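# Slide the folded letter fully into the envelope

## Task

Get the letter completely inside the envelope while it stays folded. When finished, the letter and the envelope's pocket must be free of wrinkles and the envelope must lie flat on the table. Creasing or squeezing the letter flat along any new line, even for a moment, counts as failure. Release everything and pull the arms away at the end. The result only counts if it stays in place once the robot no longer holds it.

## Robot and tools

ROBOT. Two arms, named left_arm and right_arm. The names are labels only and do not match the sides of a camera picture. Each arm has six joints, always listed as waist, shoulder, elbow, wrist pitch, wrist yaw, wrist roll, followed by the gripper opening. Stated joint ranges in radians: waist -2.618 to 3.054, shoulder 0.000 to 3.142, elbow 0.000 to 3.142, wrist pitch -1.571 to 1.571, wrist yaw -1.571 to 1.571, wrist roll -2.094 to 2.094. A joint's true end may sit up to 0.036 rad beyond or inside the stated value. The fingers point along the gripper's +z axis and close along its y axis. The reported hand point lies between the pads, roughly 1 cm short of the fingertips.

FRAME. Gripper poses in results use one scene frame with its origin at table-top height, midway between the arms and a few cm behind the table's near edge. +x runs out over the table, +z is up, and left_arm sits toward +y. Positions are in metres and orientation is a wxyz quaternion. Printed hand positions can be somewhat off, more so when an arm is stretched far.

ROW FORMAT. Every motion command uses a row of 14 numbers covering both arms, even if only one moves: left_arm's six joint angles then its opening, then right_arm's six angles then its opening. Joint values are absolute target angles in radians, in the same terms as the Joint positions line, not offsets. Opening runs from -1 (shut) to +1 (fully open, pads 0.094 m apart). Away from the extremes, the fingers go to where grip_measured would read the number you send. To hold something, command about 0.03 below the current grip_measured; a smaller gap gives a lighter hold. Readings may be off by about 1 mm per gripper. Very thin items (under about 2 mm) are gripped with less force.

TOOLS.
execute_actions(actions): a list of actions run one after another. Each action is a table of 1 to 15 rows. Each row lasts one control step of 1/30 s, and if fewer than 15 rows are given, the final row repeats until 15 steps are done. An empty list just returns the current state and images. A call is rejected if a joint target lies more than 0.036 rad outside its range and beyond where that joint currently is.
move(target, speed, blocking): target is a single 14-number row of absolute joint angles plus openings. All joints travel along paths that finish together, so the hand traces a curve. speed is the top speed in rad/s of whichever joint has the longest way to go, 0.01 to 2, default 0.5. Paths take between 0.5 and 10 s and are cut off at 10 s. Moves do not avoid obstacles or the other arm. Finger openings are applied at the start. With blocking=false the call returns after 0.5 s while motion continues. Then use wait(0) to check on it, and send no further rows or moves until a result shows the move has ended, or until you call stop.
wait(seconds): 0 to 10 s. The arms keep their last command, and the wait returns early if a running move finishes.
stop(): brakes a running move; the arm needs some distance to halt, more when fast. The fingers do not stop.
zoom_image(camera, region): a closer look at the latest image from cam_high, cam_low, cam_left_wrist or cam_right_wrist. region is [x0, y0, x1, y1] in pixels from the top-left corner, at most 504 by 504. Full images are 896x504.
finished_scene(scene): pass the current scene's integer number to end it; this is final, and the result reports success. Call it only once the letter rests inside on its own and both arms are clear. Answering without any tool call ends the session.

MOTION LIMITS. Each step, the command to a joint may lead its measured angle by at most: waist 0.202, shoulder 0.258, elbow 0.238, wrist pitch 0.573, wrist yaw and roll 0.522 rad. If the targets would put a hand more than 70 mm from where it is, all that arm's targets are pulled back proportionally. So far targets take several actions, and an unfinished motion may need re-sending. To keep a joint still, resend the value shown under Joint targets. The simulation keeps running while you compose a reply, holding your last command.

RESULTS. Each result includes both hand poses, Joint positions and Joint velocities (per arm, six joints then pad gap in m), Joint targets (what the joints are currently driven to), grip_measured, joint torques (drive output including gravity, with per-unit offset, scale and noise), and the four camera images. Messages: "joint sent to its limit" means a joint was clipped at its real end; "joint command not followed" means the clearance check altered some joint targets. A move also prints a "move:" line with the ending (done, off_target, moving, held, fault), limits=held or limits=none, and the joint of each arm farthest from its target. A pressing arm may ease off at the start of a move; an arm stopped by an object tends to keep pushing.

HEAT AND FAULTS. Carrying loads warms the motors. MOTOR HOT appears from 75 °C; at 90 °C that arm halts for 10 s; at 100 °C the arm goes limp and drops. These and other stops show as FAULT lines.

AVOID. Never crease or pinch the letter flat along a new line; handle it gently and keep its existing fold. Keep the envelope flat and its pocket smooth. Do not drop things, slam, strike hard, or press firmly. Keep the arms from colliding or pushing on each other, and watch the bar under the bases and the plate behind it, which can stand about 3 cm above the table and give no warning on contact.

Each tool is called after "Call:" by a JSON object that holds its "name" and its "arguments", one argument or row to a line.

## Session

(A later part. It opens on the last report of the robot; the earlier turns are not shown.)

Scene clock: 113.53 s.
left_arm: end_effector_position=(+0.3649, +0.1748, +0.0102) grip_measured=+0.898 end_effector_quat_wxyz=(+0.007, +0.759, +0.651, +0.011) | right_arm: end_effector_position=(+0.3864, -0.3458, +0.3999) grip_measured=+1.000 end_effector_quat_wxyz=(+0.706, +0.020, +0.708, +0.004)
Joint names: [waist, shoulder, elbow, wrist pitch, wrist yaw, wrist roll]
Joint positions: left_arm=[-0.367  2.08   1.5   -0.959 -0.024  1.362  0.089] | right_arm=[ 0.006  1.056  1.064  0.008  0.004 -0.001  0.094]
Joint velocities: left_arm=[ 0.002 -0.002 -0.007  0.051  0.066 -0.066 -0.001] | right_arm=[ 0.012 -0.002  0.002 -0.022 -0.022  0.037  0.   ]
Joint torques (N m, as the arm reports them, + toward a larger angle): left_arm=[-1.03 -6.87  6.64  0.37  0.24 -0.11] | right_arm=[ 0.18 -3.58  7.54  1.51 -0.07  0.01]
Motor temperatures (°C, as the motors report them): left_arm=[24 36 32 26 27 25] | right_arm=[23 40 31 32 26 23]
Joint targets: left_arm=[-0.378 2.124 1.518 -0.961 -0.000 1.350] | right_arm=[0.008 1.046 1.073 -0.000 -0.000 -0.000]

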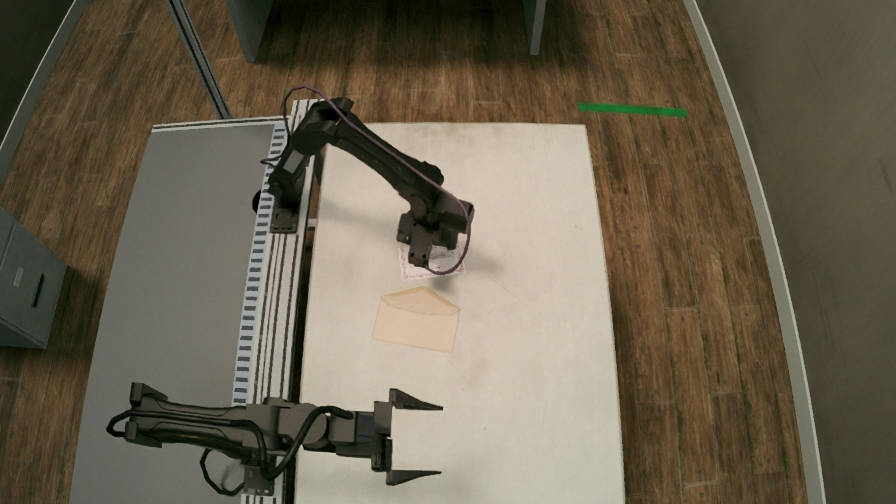

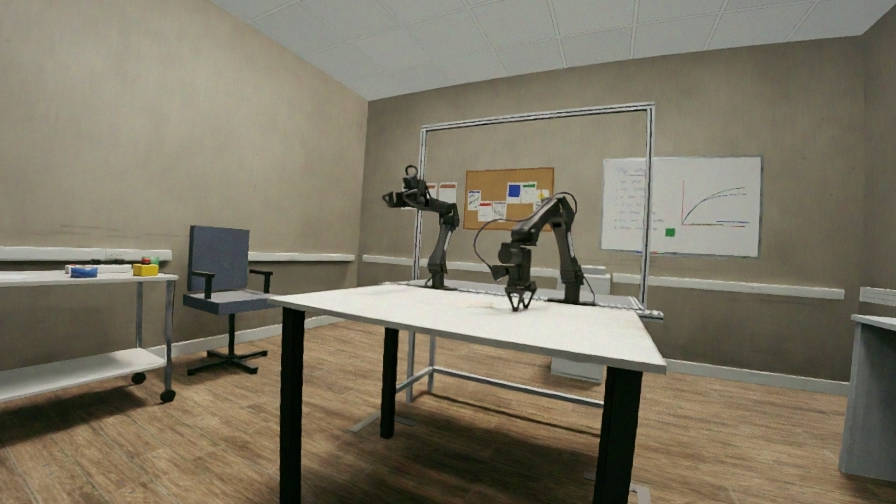

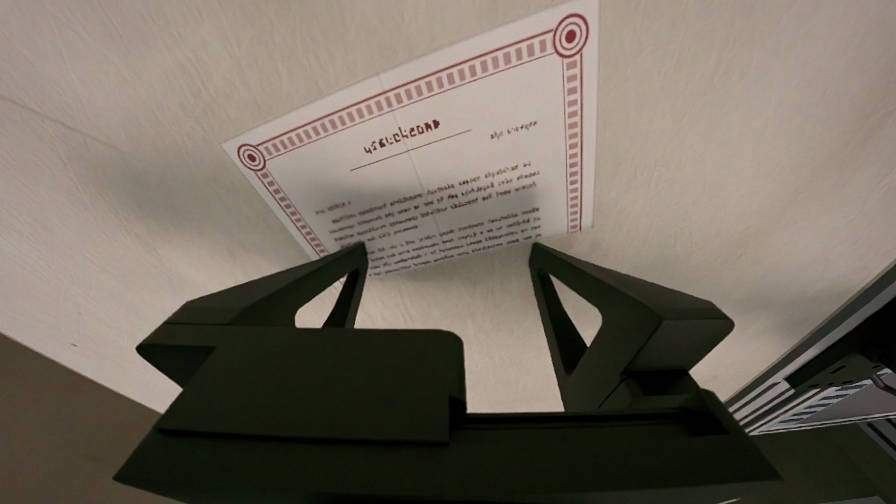

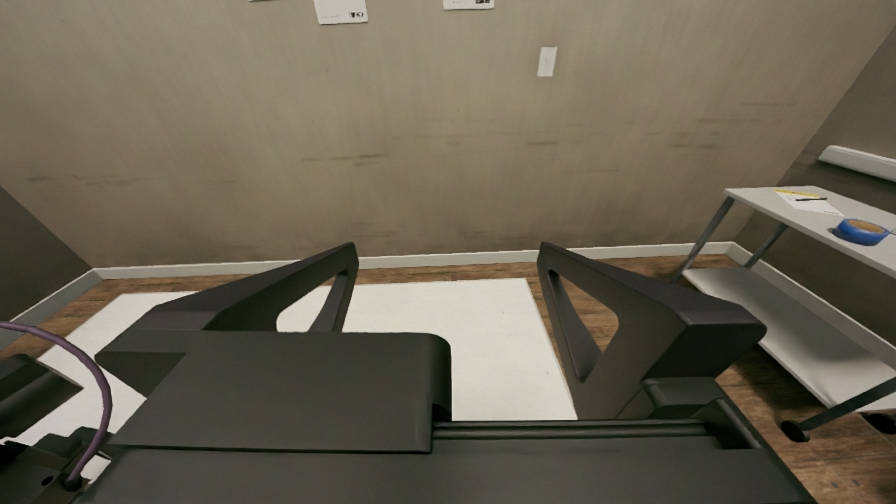

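Call:
{"name": "execute_actions", "arguments": {
  "actions": [
    [[-0.367,2.0,1.5,-0.96,0,1.362,0.9,0.008,1.046,1.073,0,0,0,1]],
    [[-0.33,2.0,1.5,-0.96,0,1.40,0.9,0.008,1.046,1.073,0,0,0,1]],
    [[-0.29,2.0,1.5,-0.97,0,1.435,0.9,0.008,1.046,1.073,0,0,0,1]],
    [[-0.29,2.06,1.5,-0.98,0,1.43,0.9,0.008,1.046,1.073,0,0,0,1]],
    [[-0.29,2.1,1.5,-0.98,0,1.43,0.9,0.008,1.046,1.073,0,0,0,1]],
    [[-0.30,2.13,1.5,-0.98,0,1.42,0.9,0.008,1.046,1.073,0,0,0,1]],
    [[-0.31,2.13,1.5,-0.98,0,1.41,0.9,0.008,1.046,1.073,0,0,0,1]],
    [[-0.32,2.13,1.502,-0.98,0,1.40,0.9,0.008,1.046,1.073,0,0,0,1]],
    [[-0.33,2.13,1.504,-0.98,0,1.39,0.9,0.008,1.046,1.073,0,0,0,1]],
    [[-0.34,2.13,1.506,-0.98,0,1.38,0.9,0.008,1.046,1.073,0,0,0,1]]
  ]
}}

Scene clock: 124.33 s.
left_arm: end_effector_position=(+0.3696, +0.1911, +0.0097) grip_measured=+0.898 end_effector_quat_wxyz=(+0.004, +0.754, +0.657, +0.012) | right_arm: end_effector_position=(+0.3864, -0.3458, +0.3999) grip_measured=+1.000 end_effector_quat_wxyz=(+0.706, +0.020, +0.708, +0.004)
Joint names: [waist, shoulder, elbow, wrist pitch, wrist yaw, wrist roll]
Joint positions: left_arm=[-0.326  2.08   1.5   -0.961 -0.029  1.389  0.089] | right_arm=[ 0.006  1.056  1.064  0.008  0.004 -0.001  0.094]
Joint velocities: left_arm=[-0.012 -0.002  0.022  0.022 -0.022  0.037 -0.   ] | right_arm=[ 0.002  0.002  0.002 -0.022  0.037  0.022  0.   ]
Joint torques (N m, as the arm reports them, + toward a larger angle): left_arm=[-1.35 -6.53  5.74  0.19  0.28 -0.08] | right_arm=[ 0.17 -3.59  7.52  1.51 -0.07  0.01]
Motor temperatures (°C, as the motors report them): left_arm=[24 37 32 26 27 25] | right_arm=[23 39 31 32 26 23]
Joint targets: left_arm=[-0.340 2.130 1.506 -0.980 0.000 1.380] | right_arm=[0.008 1.046 1.073 -0.000 0.000 0.000]

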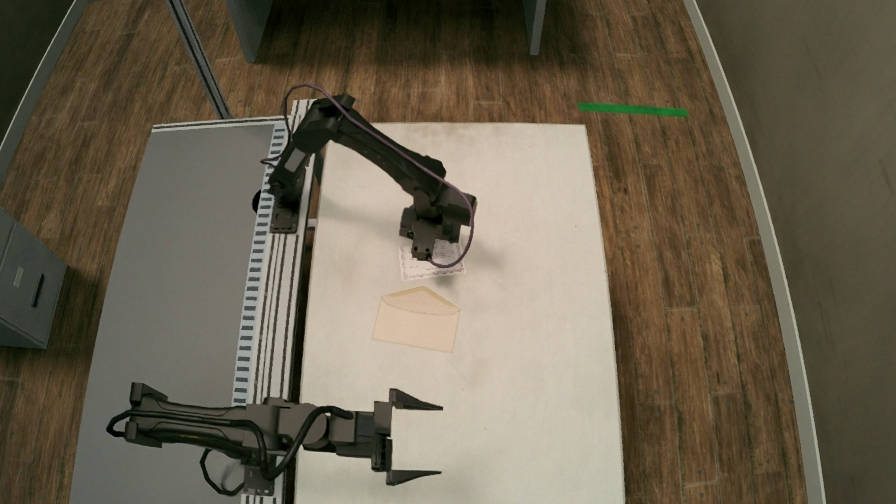

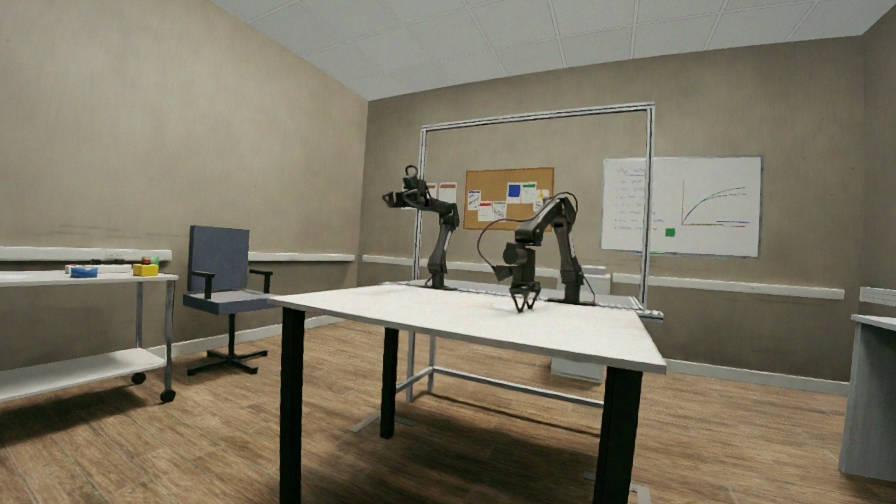

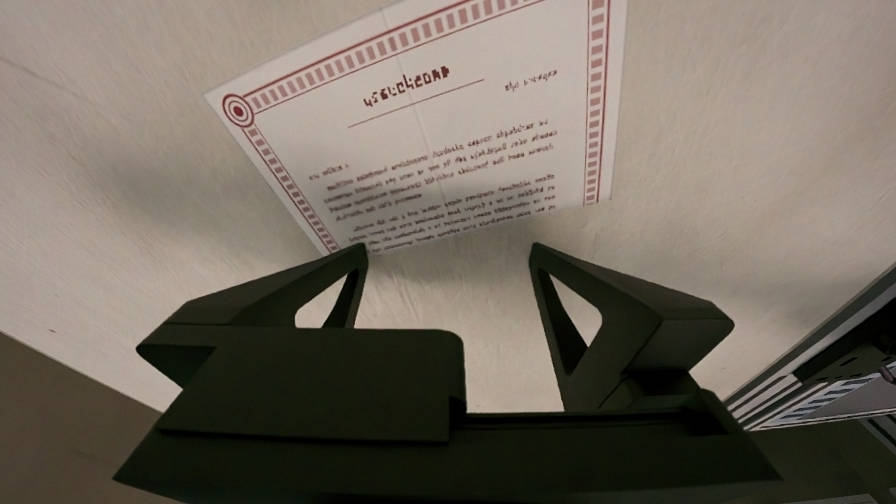

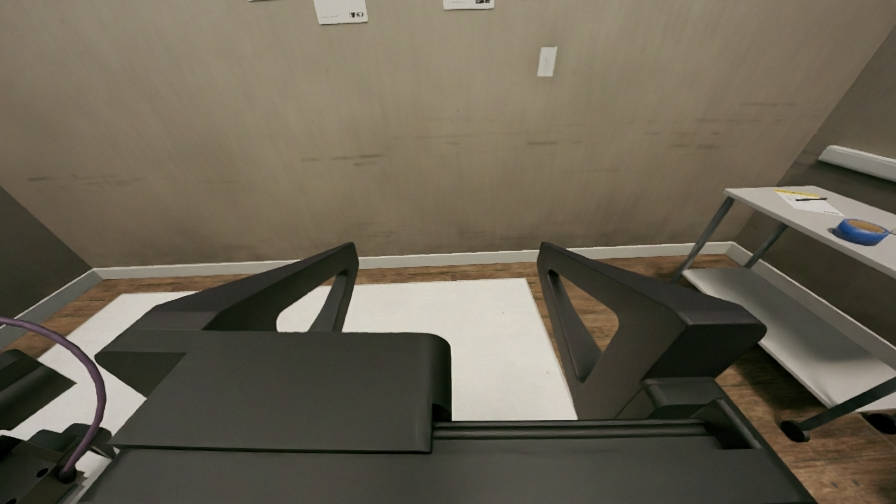

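Call:
{"name": "execute_actions", "arguments": {
  "actions": [
    [[-0.326,2.0,1.5,-0.97,0,1.39,0.9,0.008,1.046,1.073,0,0,0,1]],
    [[-0.29,2.0,1.5,-0.99,0,1.44,0.9,0.008,1.046,1.073,0,0,0,1]],
    [[-0.26,2.0,1.5,-1.0,0,1.46,0.9,0.008,1.046,1.073,0,0,0,1]],
    [[-0.26,2.06,1.5,-1.0,0,1.46,0.9,0.008,1.046,1.073,0,0,0,1]],
    [[-0.26,2.1,1.5,-1.0,0,1.46,0.9,0.008,1.046,1.073,0,0,0,1]],
    [[-0.275,2.13,1.5,-1.0,0,1.445,0.9,0.008,1.046,1.073,0,0,0,1]],
    [[-0.29,2.13,1.5,-1.0,0,1.43,0.9,0.008,1.046,1.073,0,0,0,1]],
    [[-0.30,2.13,1.5,-1.0,0,1.42,0.9,0.008,1.046,1.073,0,0,0,1]]
  ]
}}

Call:
{"name": "execute_actions", "arguments": {
  "actions": [
    [[-0.31,2.13,1.5,-1.0,0,1.41,0.9,0.008,1.046,1.073,0,0,0,1]],
    [[-0.32,2.13,1.5,-1.0,0,1.40,0.9,0.008,1.046,1.073,0,0,0,1]],
    [[-0.33,2.13,1.5,-1.0,0,1.39,0.9,0.008,1.046,1.073,0,0,0,1]],
    [[-0.34,2.13,1.5,-1.0,0,1.38,0.9,0.008,1.046,1.073,0,0,0,1]],
    [[-0.35,2.13,1.5,-1.0,0,1.37,0.9,0.008,1.046,1.073,0,0,0,1]]
  ]
}}

Scene clock: 136.33 s.
left_arm: end_effector_position=(+0.3695, +0.2064, +0.0103) grip_measured=+0.898 end_effector_quat_wxyz=(-0.003, +0.753, +0.659, +0.006) | right_arm: end_effector_position=(+0.3864, -0.3458, +0.3999) grip_measured=+1.000 end_effector_quat_wxyz=(+0.706, +0.020, +0.708, +0.004)
Joint names: [waist, shoulder, elbow, wrist pitch, wrist yaw, wrist roll]
Joint positions: left_arm=[-0.287  2.078  1.5   -0.98  -0.024  1.423  0.089] | right_arm=[ 0.006  1.056  1.064  0.008  0.004 -0.001  0.094]
Joint velocities: left_arm=[-0.002 -0.002 -0.007 -0.007  0.022  0.007  0.001] | right_arm=[-0.002 -0.002 -0.022 -0.081 -0.022 -0.007  0.   ]
Joint torques (N m, as the arm reports them, + toward a larger angle): left_arm=[-1.25 -6.34  5.25  0.14  0.24 -0.03] | right_arm=[ 0.16 -3.59  7.53  1.51 -0.07  0.01]
Motor temperatures (°C, as the motors report them): left_arm=[24 37 31 26 27 25] | right_arm=[23 39 32 32 26 23]
Joint targets: left_arm=[-0.300 2.130 1.500 -1.000 0.000 1.420] | right_arm=[0.008 1.046 1.073 -0.000 0.000 0.000]

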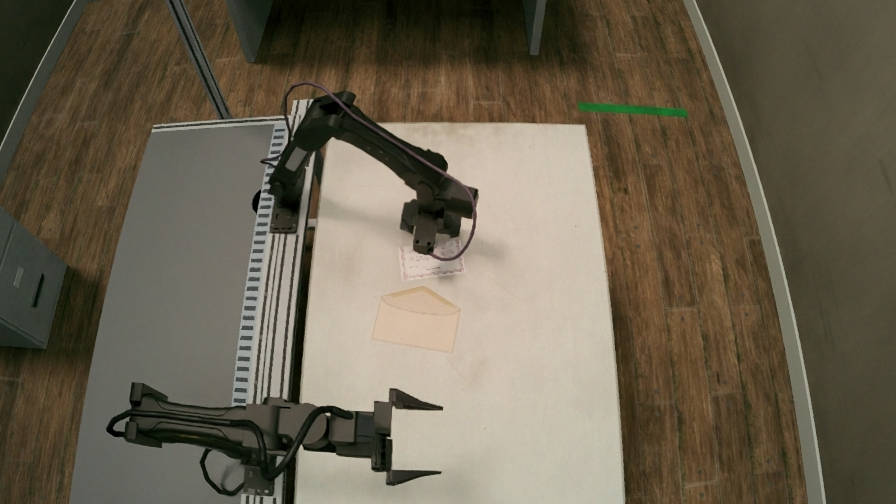

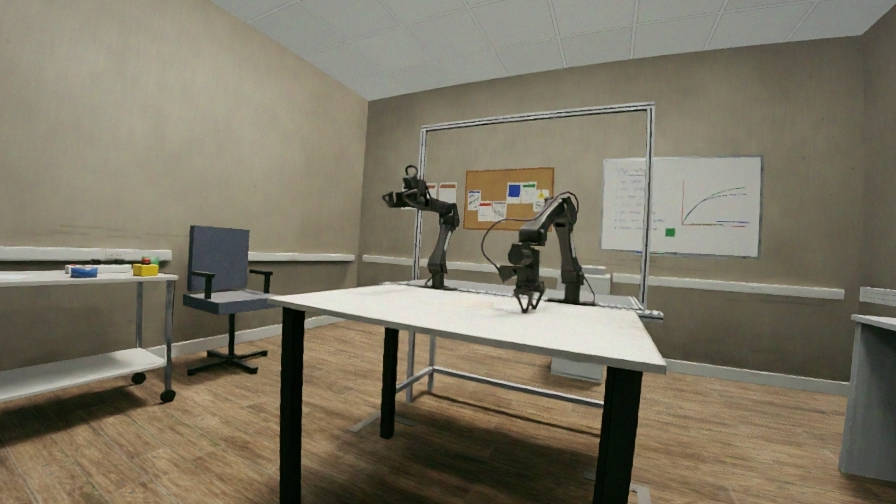

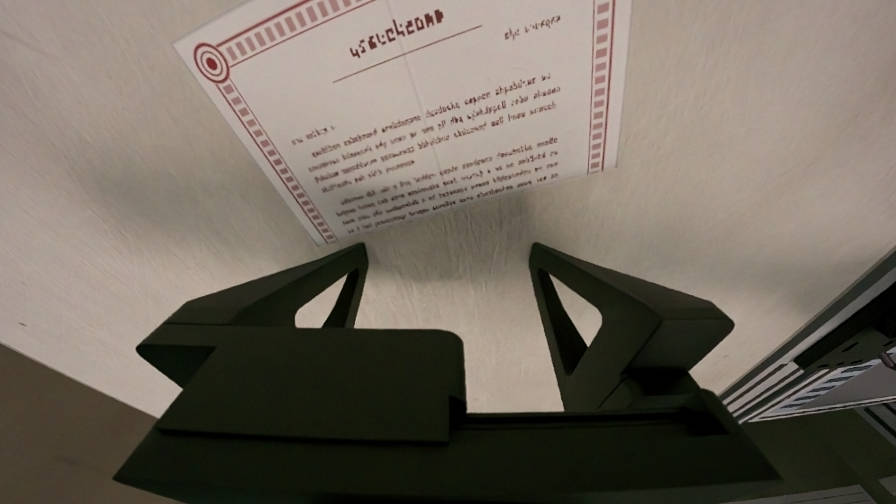

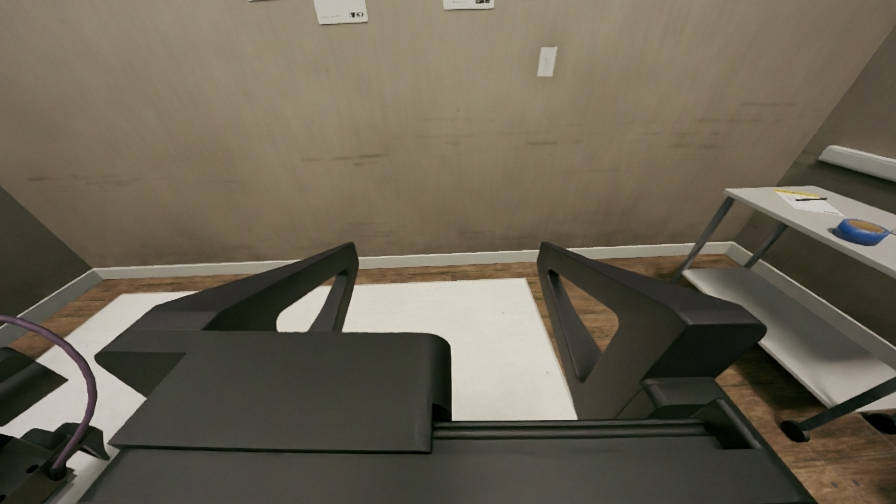

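Scene clock: 138.83 s.
left_arm: end_effector_position=(+0.3640, +0.1885, +0.0103) grip_measured=+0.898 end_effector_quat_wxyz=(-0.004, +0.753, +0.659, +0.008) | right_arm: end_effector_position=(+0.3864, -0.3458, +0.3999) grip_measured=+1.000 end_effector_quat_wxyz=(+0.706, +0.020, +0.708, +0.004)
Joint names: [waist, shoulder, elbow, wrist pitch, wrist yaw, wrist roll]
Joint positions: left_arm=[-0.337  2.079  1.5   -0.98  -0.029  1.373  0.089] | right_arm=[ 0.006  1.056  1.064  0.008  0.004 -0.001  0.094]
Joint velocities: left_arm=[ 0.007 -0.002 -0.007 -0.081 -0.022  0.022 -0.   ] | right_arm=[ 0.002 -0.002  0.002  0.051  0.022  0.022  0.   ]
Joint torques (N m, as the arm reports them, + toward a larger angle): left_arm=[-1.22 -6.39  5.23  0.14  0.29 -0.02] | right_arm=[ 0.17 -3.59  7.53  1.51 -0.07  0.01]
Motor temperatures (°C, as the motors report them): left_arm=[24 37 31 26 27 25] | right_arm=[23 39 32 32 26 23]
Joint targets: left_arm=[-0.350 2.130 1.500 -1.000 -0.000 1.370] | right_arm=[0.008 1.046 1.073 0.000 0.000 -0.000]

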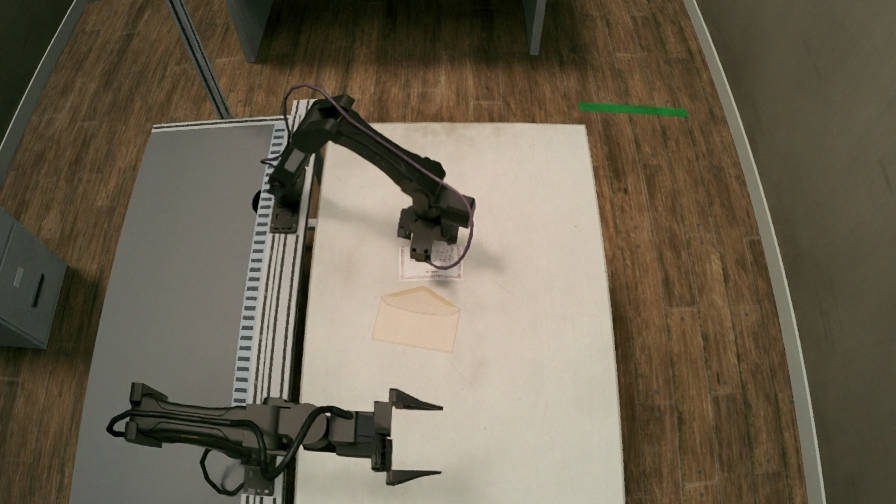

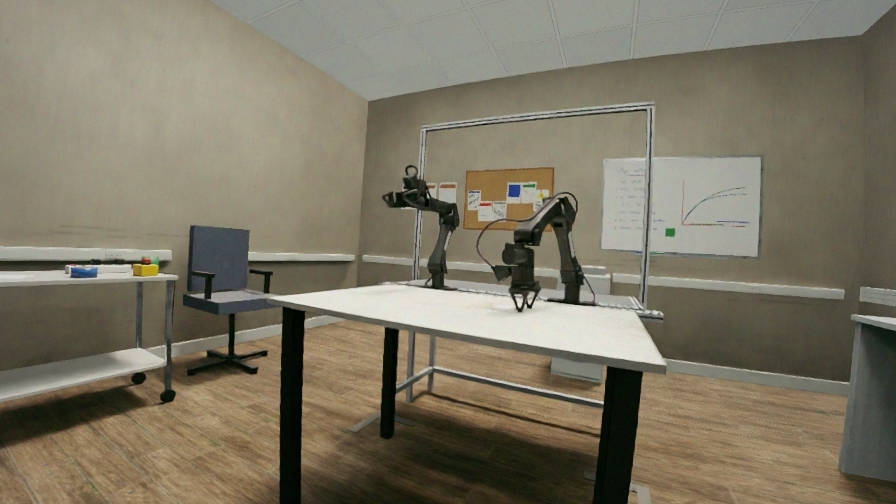

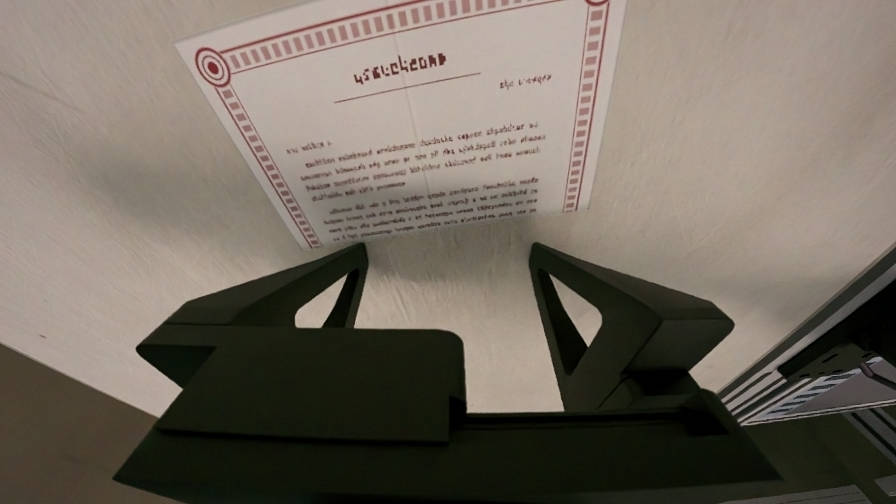

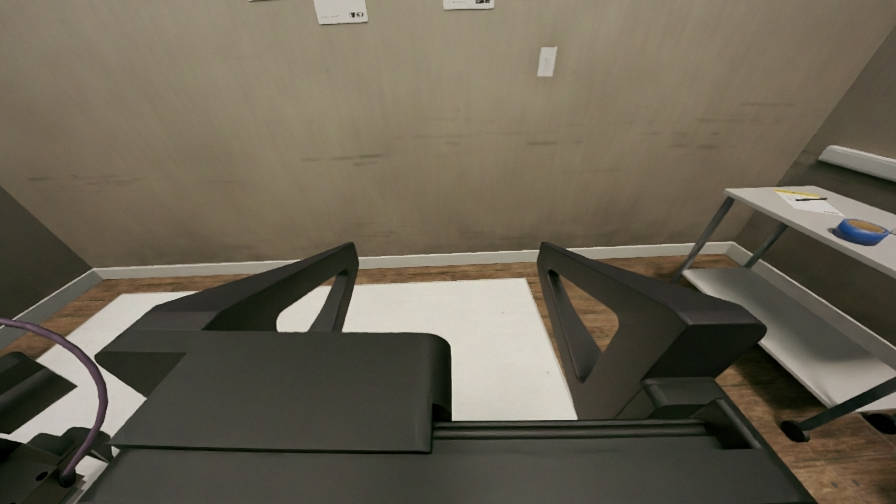

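Working. Continue.

Call:
{"name": "execute_actions", "arguments": {
  "actions": [
    [[-0.36,2.13,1.5,-1.0,0,1.36,0.9,0.008,1.046,1.073,0,0,0,1]],
    [[-0.37,2.13,1.5,-1.0,0,1.35,0.9,0.008,1.046,1.073,0,0,0,1]],
    [[-0.38,2.13,1.5,-1.0,0,1.34,0.9,0.008,1.046,1.073,0,0,0,1]],
    [[-0.39,2.13,1.5,-0.995,0,1.33,0.9,0.008,1.046,1.073,0,0,0,1]],
    [[-0.40,2.13,1.5,-0.99,0,1.32,0.9,0.008,1.046,1.073,0,0,0,1]]
  ]
}}

Scene clock: 145.37 s.
left_arm: end_effector_position=(+0.3577, +0.1707, +0.0101) grip_measured=+0.898 end_effector_quat_wxyz=(-0.004, +0.752, +0.659, +0.008) | right_arm: end_effector_position=(+0.3864, -0.3458, +0.3999) grip_measured=+1.000 end_effector_quat_wxyz=(+0.706, +0.020, +0.708, +0.004)
Joint names: [waist, shoulder, elbow, wrist pitch, wrist yaw, wrist roll]
Joint positions: left_arm=[-0.386  2.08   1.5   -0.98  -0.031  1.323  0.089] | right_arm=[ 0.006  1.056  1.064  0.008  0.004 -0.001  0.094]
Joint velocities: left_arm=[ 0.002  0.007  0.002 -0.022 -0.095  0.007  0.   ] | right_arm=[-0.002 -0.002 -0.012 -0.007 -0.007 -0.022  0.   ]
Joint torques (N m, as the arm reports them, + toward a larger angle): left_arm=[-1.29 -6.47  5.23  0.25  0.3  -0.02] | right_arm=[ 0.16 -3.6   7.52  1.51 -0.07  0.01]
Motor temperatures (°C, as the motors report them): left_arm=[24 36 31 26 27 25] | right_arm=[23 39 32 32 26 23]
Joint targets: left_arm=[-0.400 2.130 1.500 -0.990 -0.000 1.320] | right_arm=[0.008 1.046 1.073 0.000 0.000 0.000]

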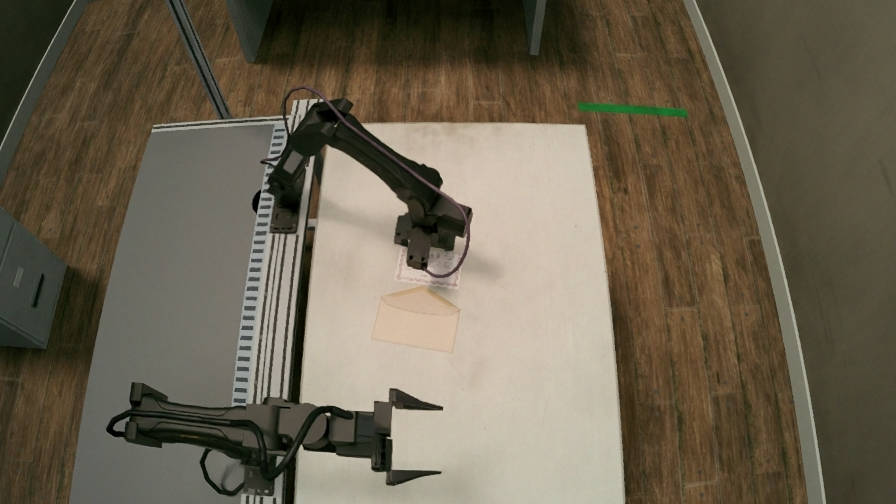

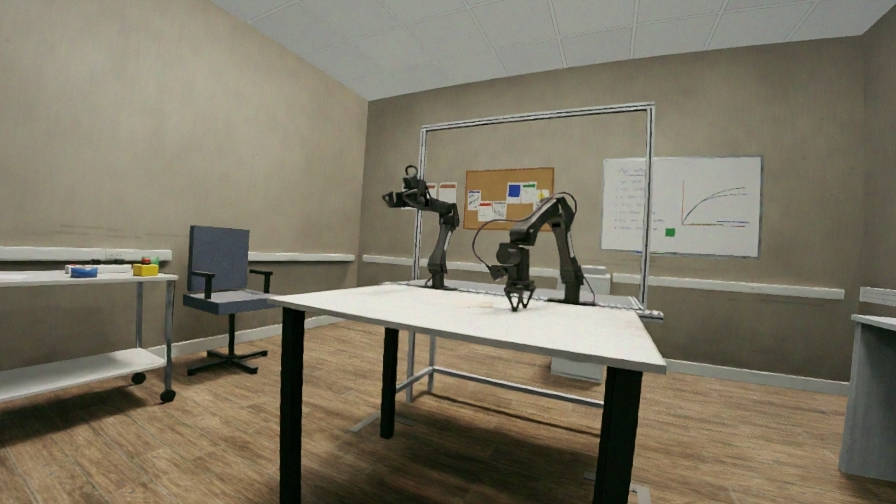

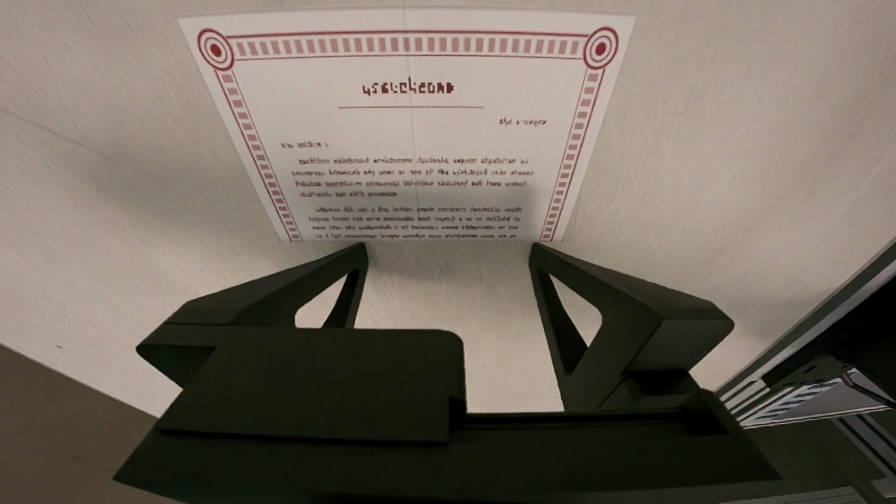

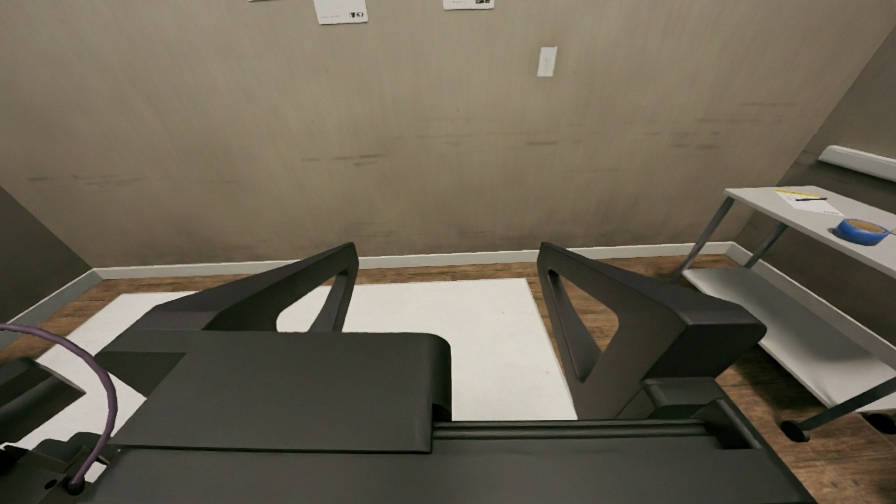

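Call:
{"name": "execute_actions", "arguments": {
  "actions": [
    [[-0.41,2.13,1.5,-0.98,0,1.31,0.9,0.008,1.046,1.073,0,0,0,1]],
    [[-0.42,2.13,1.5,-0.975,0,1.30,0.9,0.008,1.046,1.073,0,0,0,1]],
    [[-0.43,2.13,1.5,-0.97,0,1.29,0.9,0.008,1.046,1.073,0,0,0,1]],
    [[-0.44,2.13,1.5,-0.97,0,1.28,0.9,0.008,1.046,1.073,0,0,0,1]]
  ]
}}

Call:
{"name": "zoom_image", "arguments": {
  "camera": "cam_high",
  "region": [340,220,500,370]
}}

Scene clock: 152.57 s.
left_arm: end_effector_position=(+0.3538, +0.1551, +0.0099) grip_measured=+0.898 end_effector_quat_wxyz=(+0.001, +0.754, +0.657, +0.010) | right_arm: end_effector_position=(+0.3864, -0.3458, +0.3999) grip_measured=+1.000 end_effector_quat_wxyz=(+0.706, +0.020, +0.708, +0.004)
Joint names: [waist, shoulder, elbow, wrist pitch, wrist yaw, wrist roll]
Joint positions: left_arm=[-0.427  2.081  1.5   -0.971 -0.031  1.287  0.089] | right_arm=[ 0.006  1.056  1.064  0.008  0.004 -0.001  0.094]
Joint velocities: left_arm=[-0.022  0.007 -0.002 -0.066  0.007 -0.022 -0.001] | right_arm=[-0.022 -0.007  0.017  0.007 -0.007  0.007  0.   ]
Joint torques (N m, as the arm reports them, + toward a larger angle): left_arm=[-1.21 -6.57  5.24  0.38  0.32 -0.07] | right_arm=[ 0.17 -3.59  7.54  1.51 -0.07  0.  ]
Motor temperatures (°C, as the motors report them): left_arm=[24 36 31 26 27 25] | right_arm=[23 39 32 33 26 23]
Joint targets: left_arm=[-0.440 2.130 1.500 -0.970 -0.000 1.280] | right_arm=[0.008 1.046 1.073 0.000 -0.000 -0.000]

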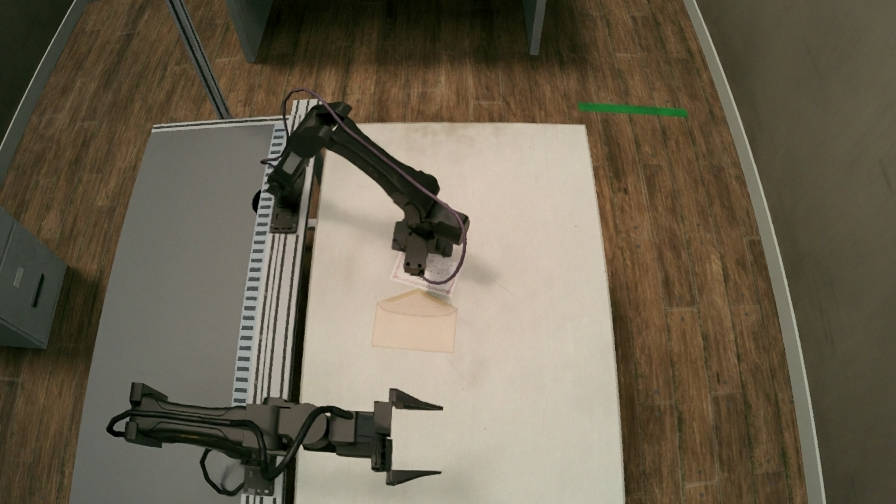

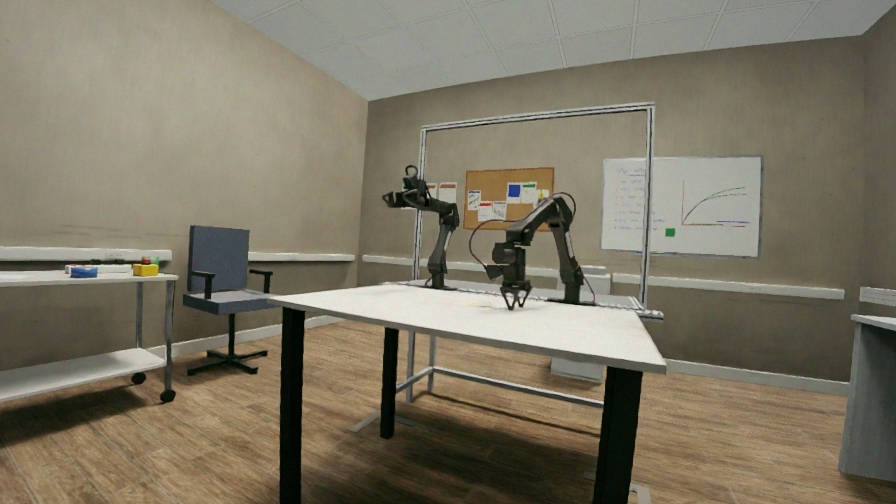

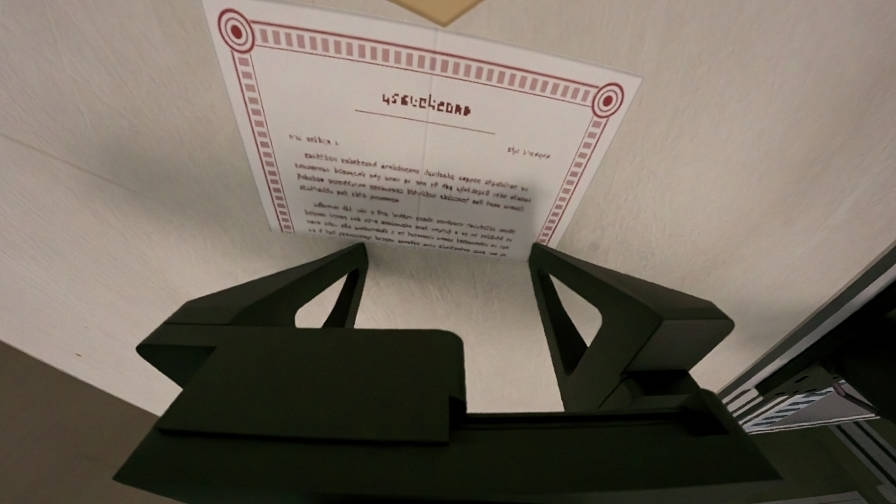

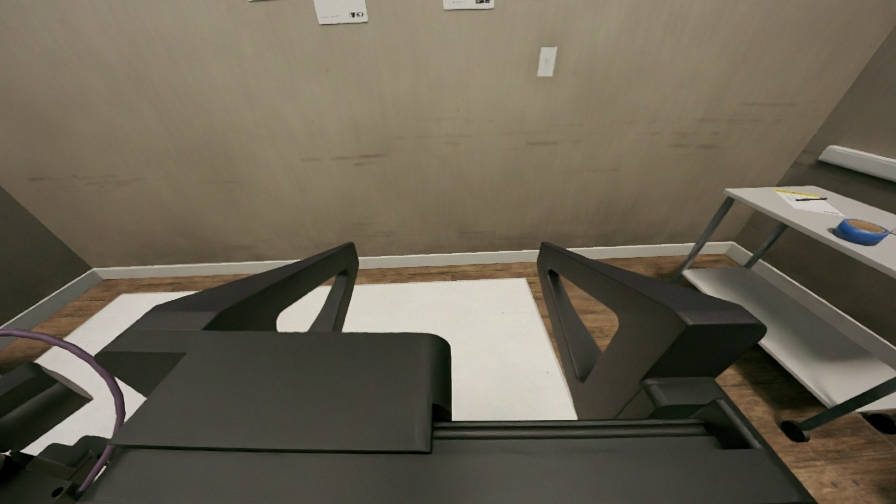

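Region (340, 220, 500, 370) of cam_high's 896x504 image, scaled by 3.150, with more detail than that image has; it fills the top 472 rows of this view, and the rest is white.

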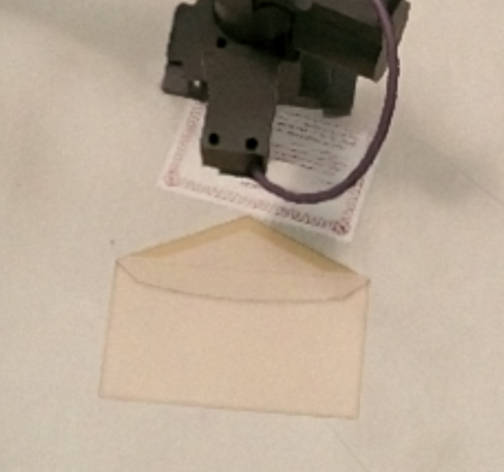

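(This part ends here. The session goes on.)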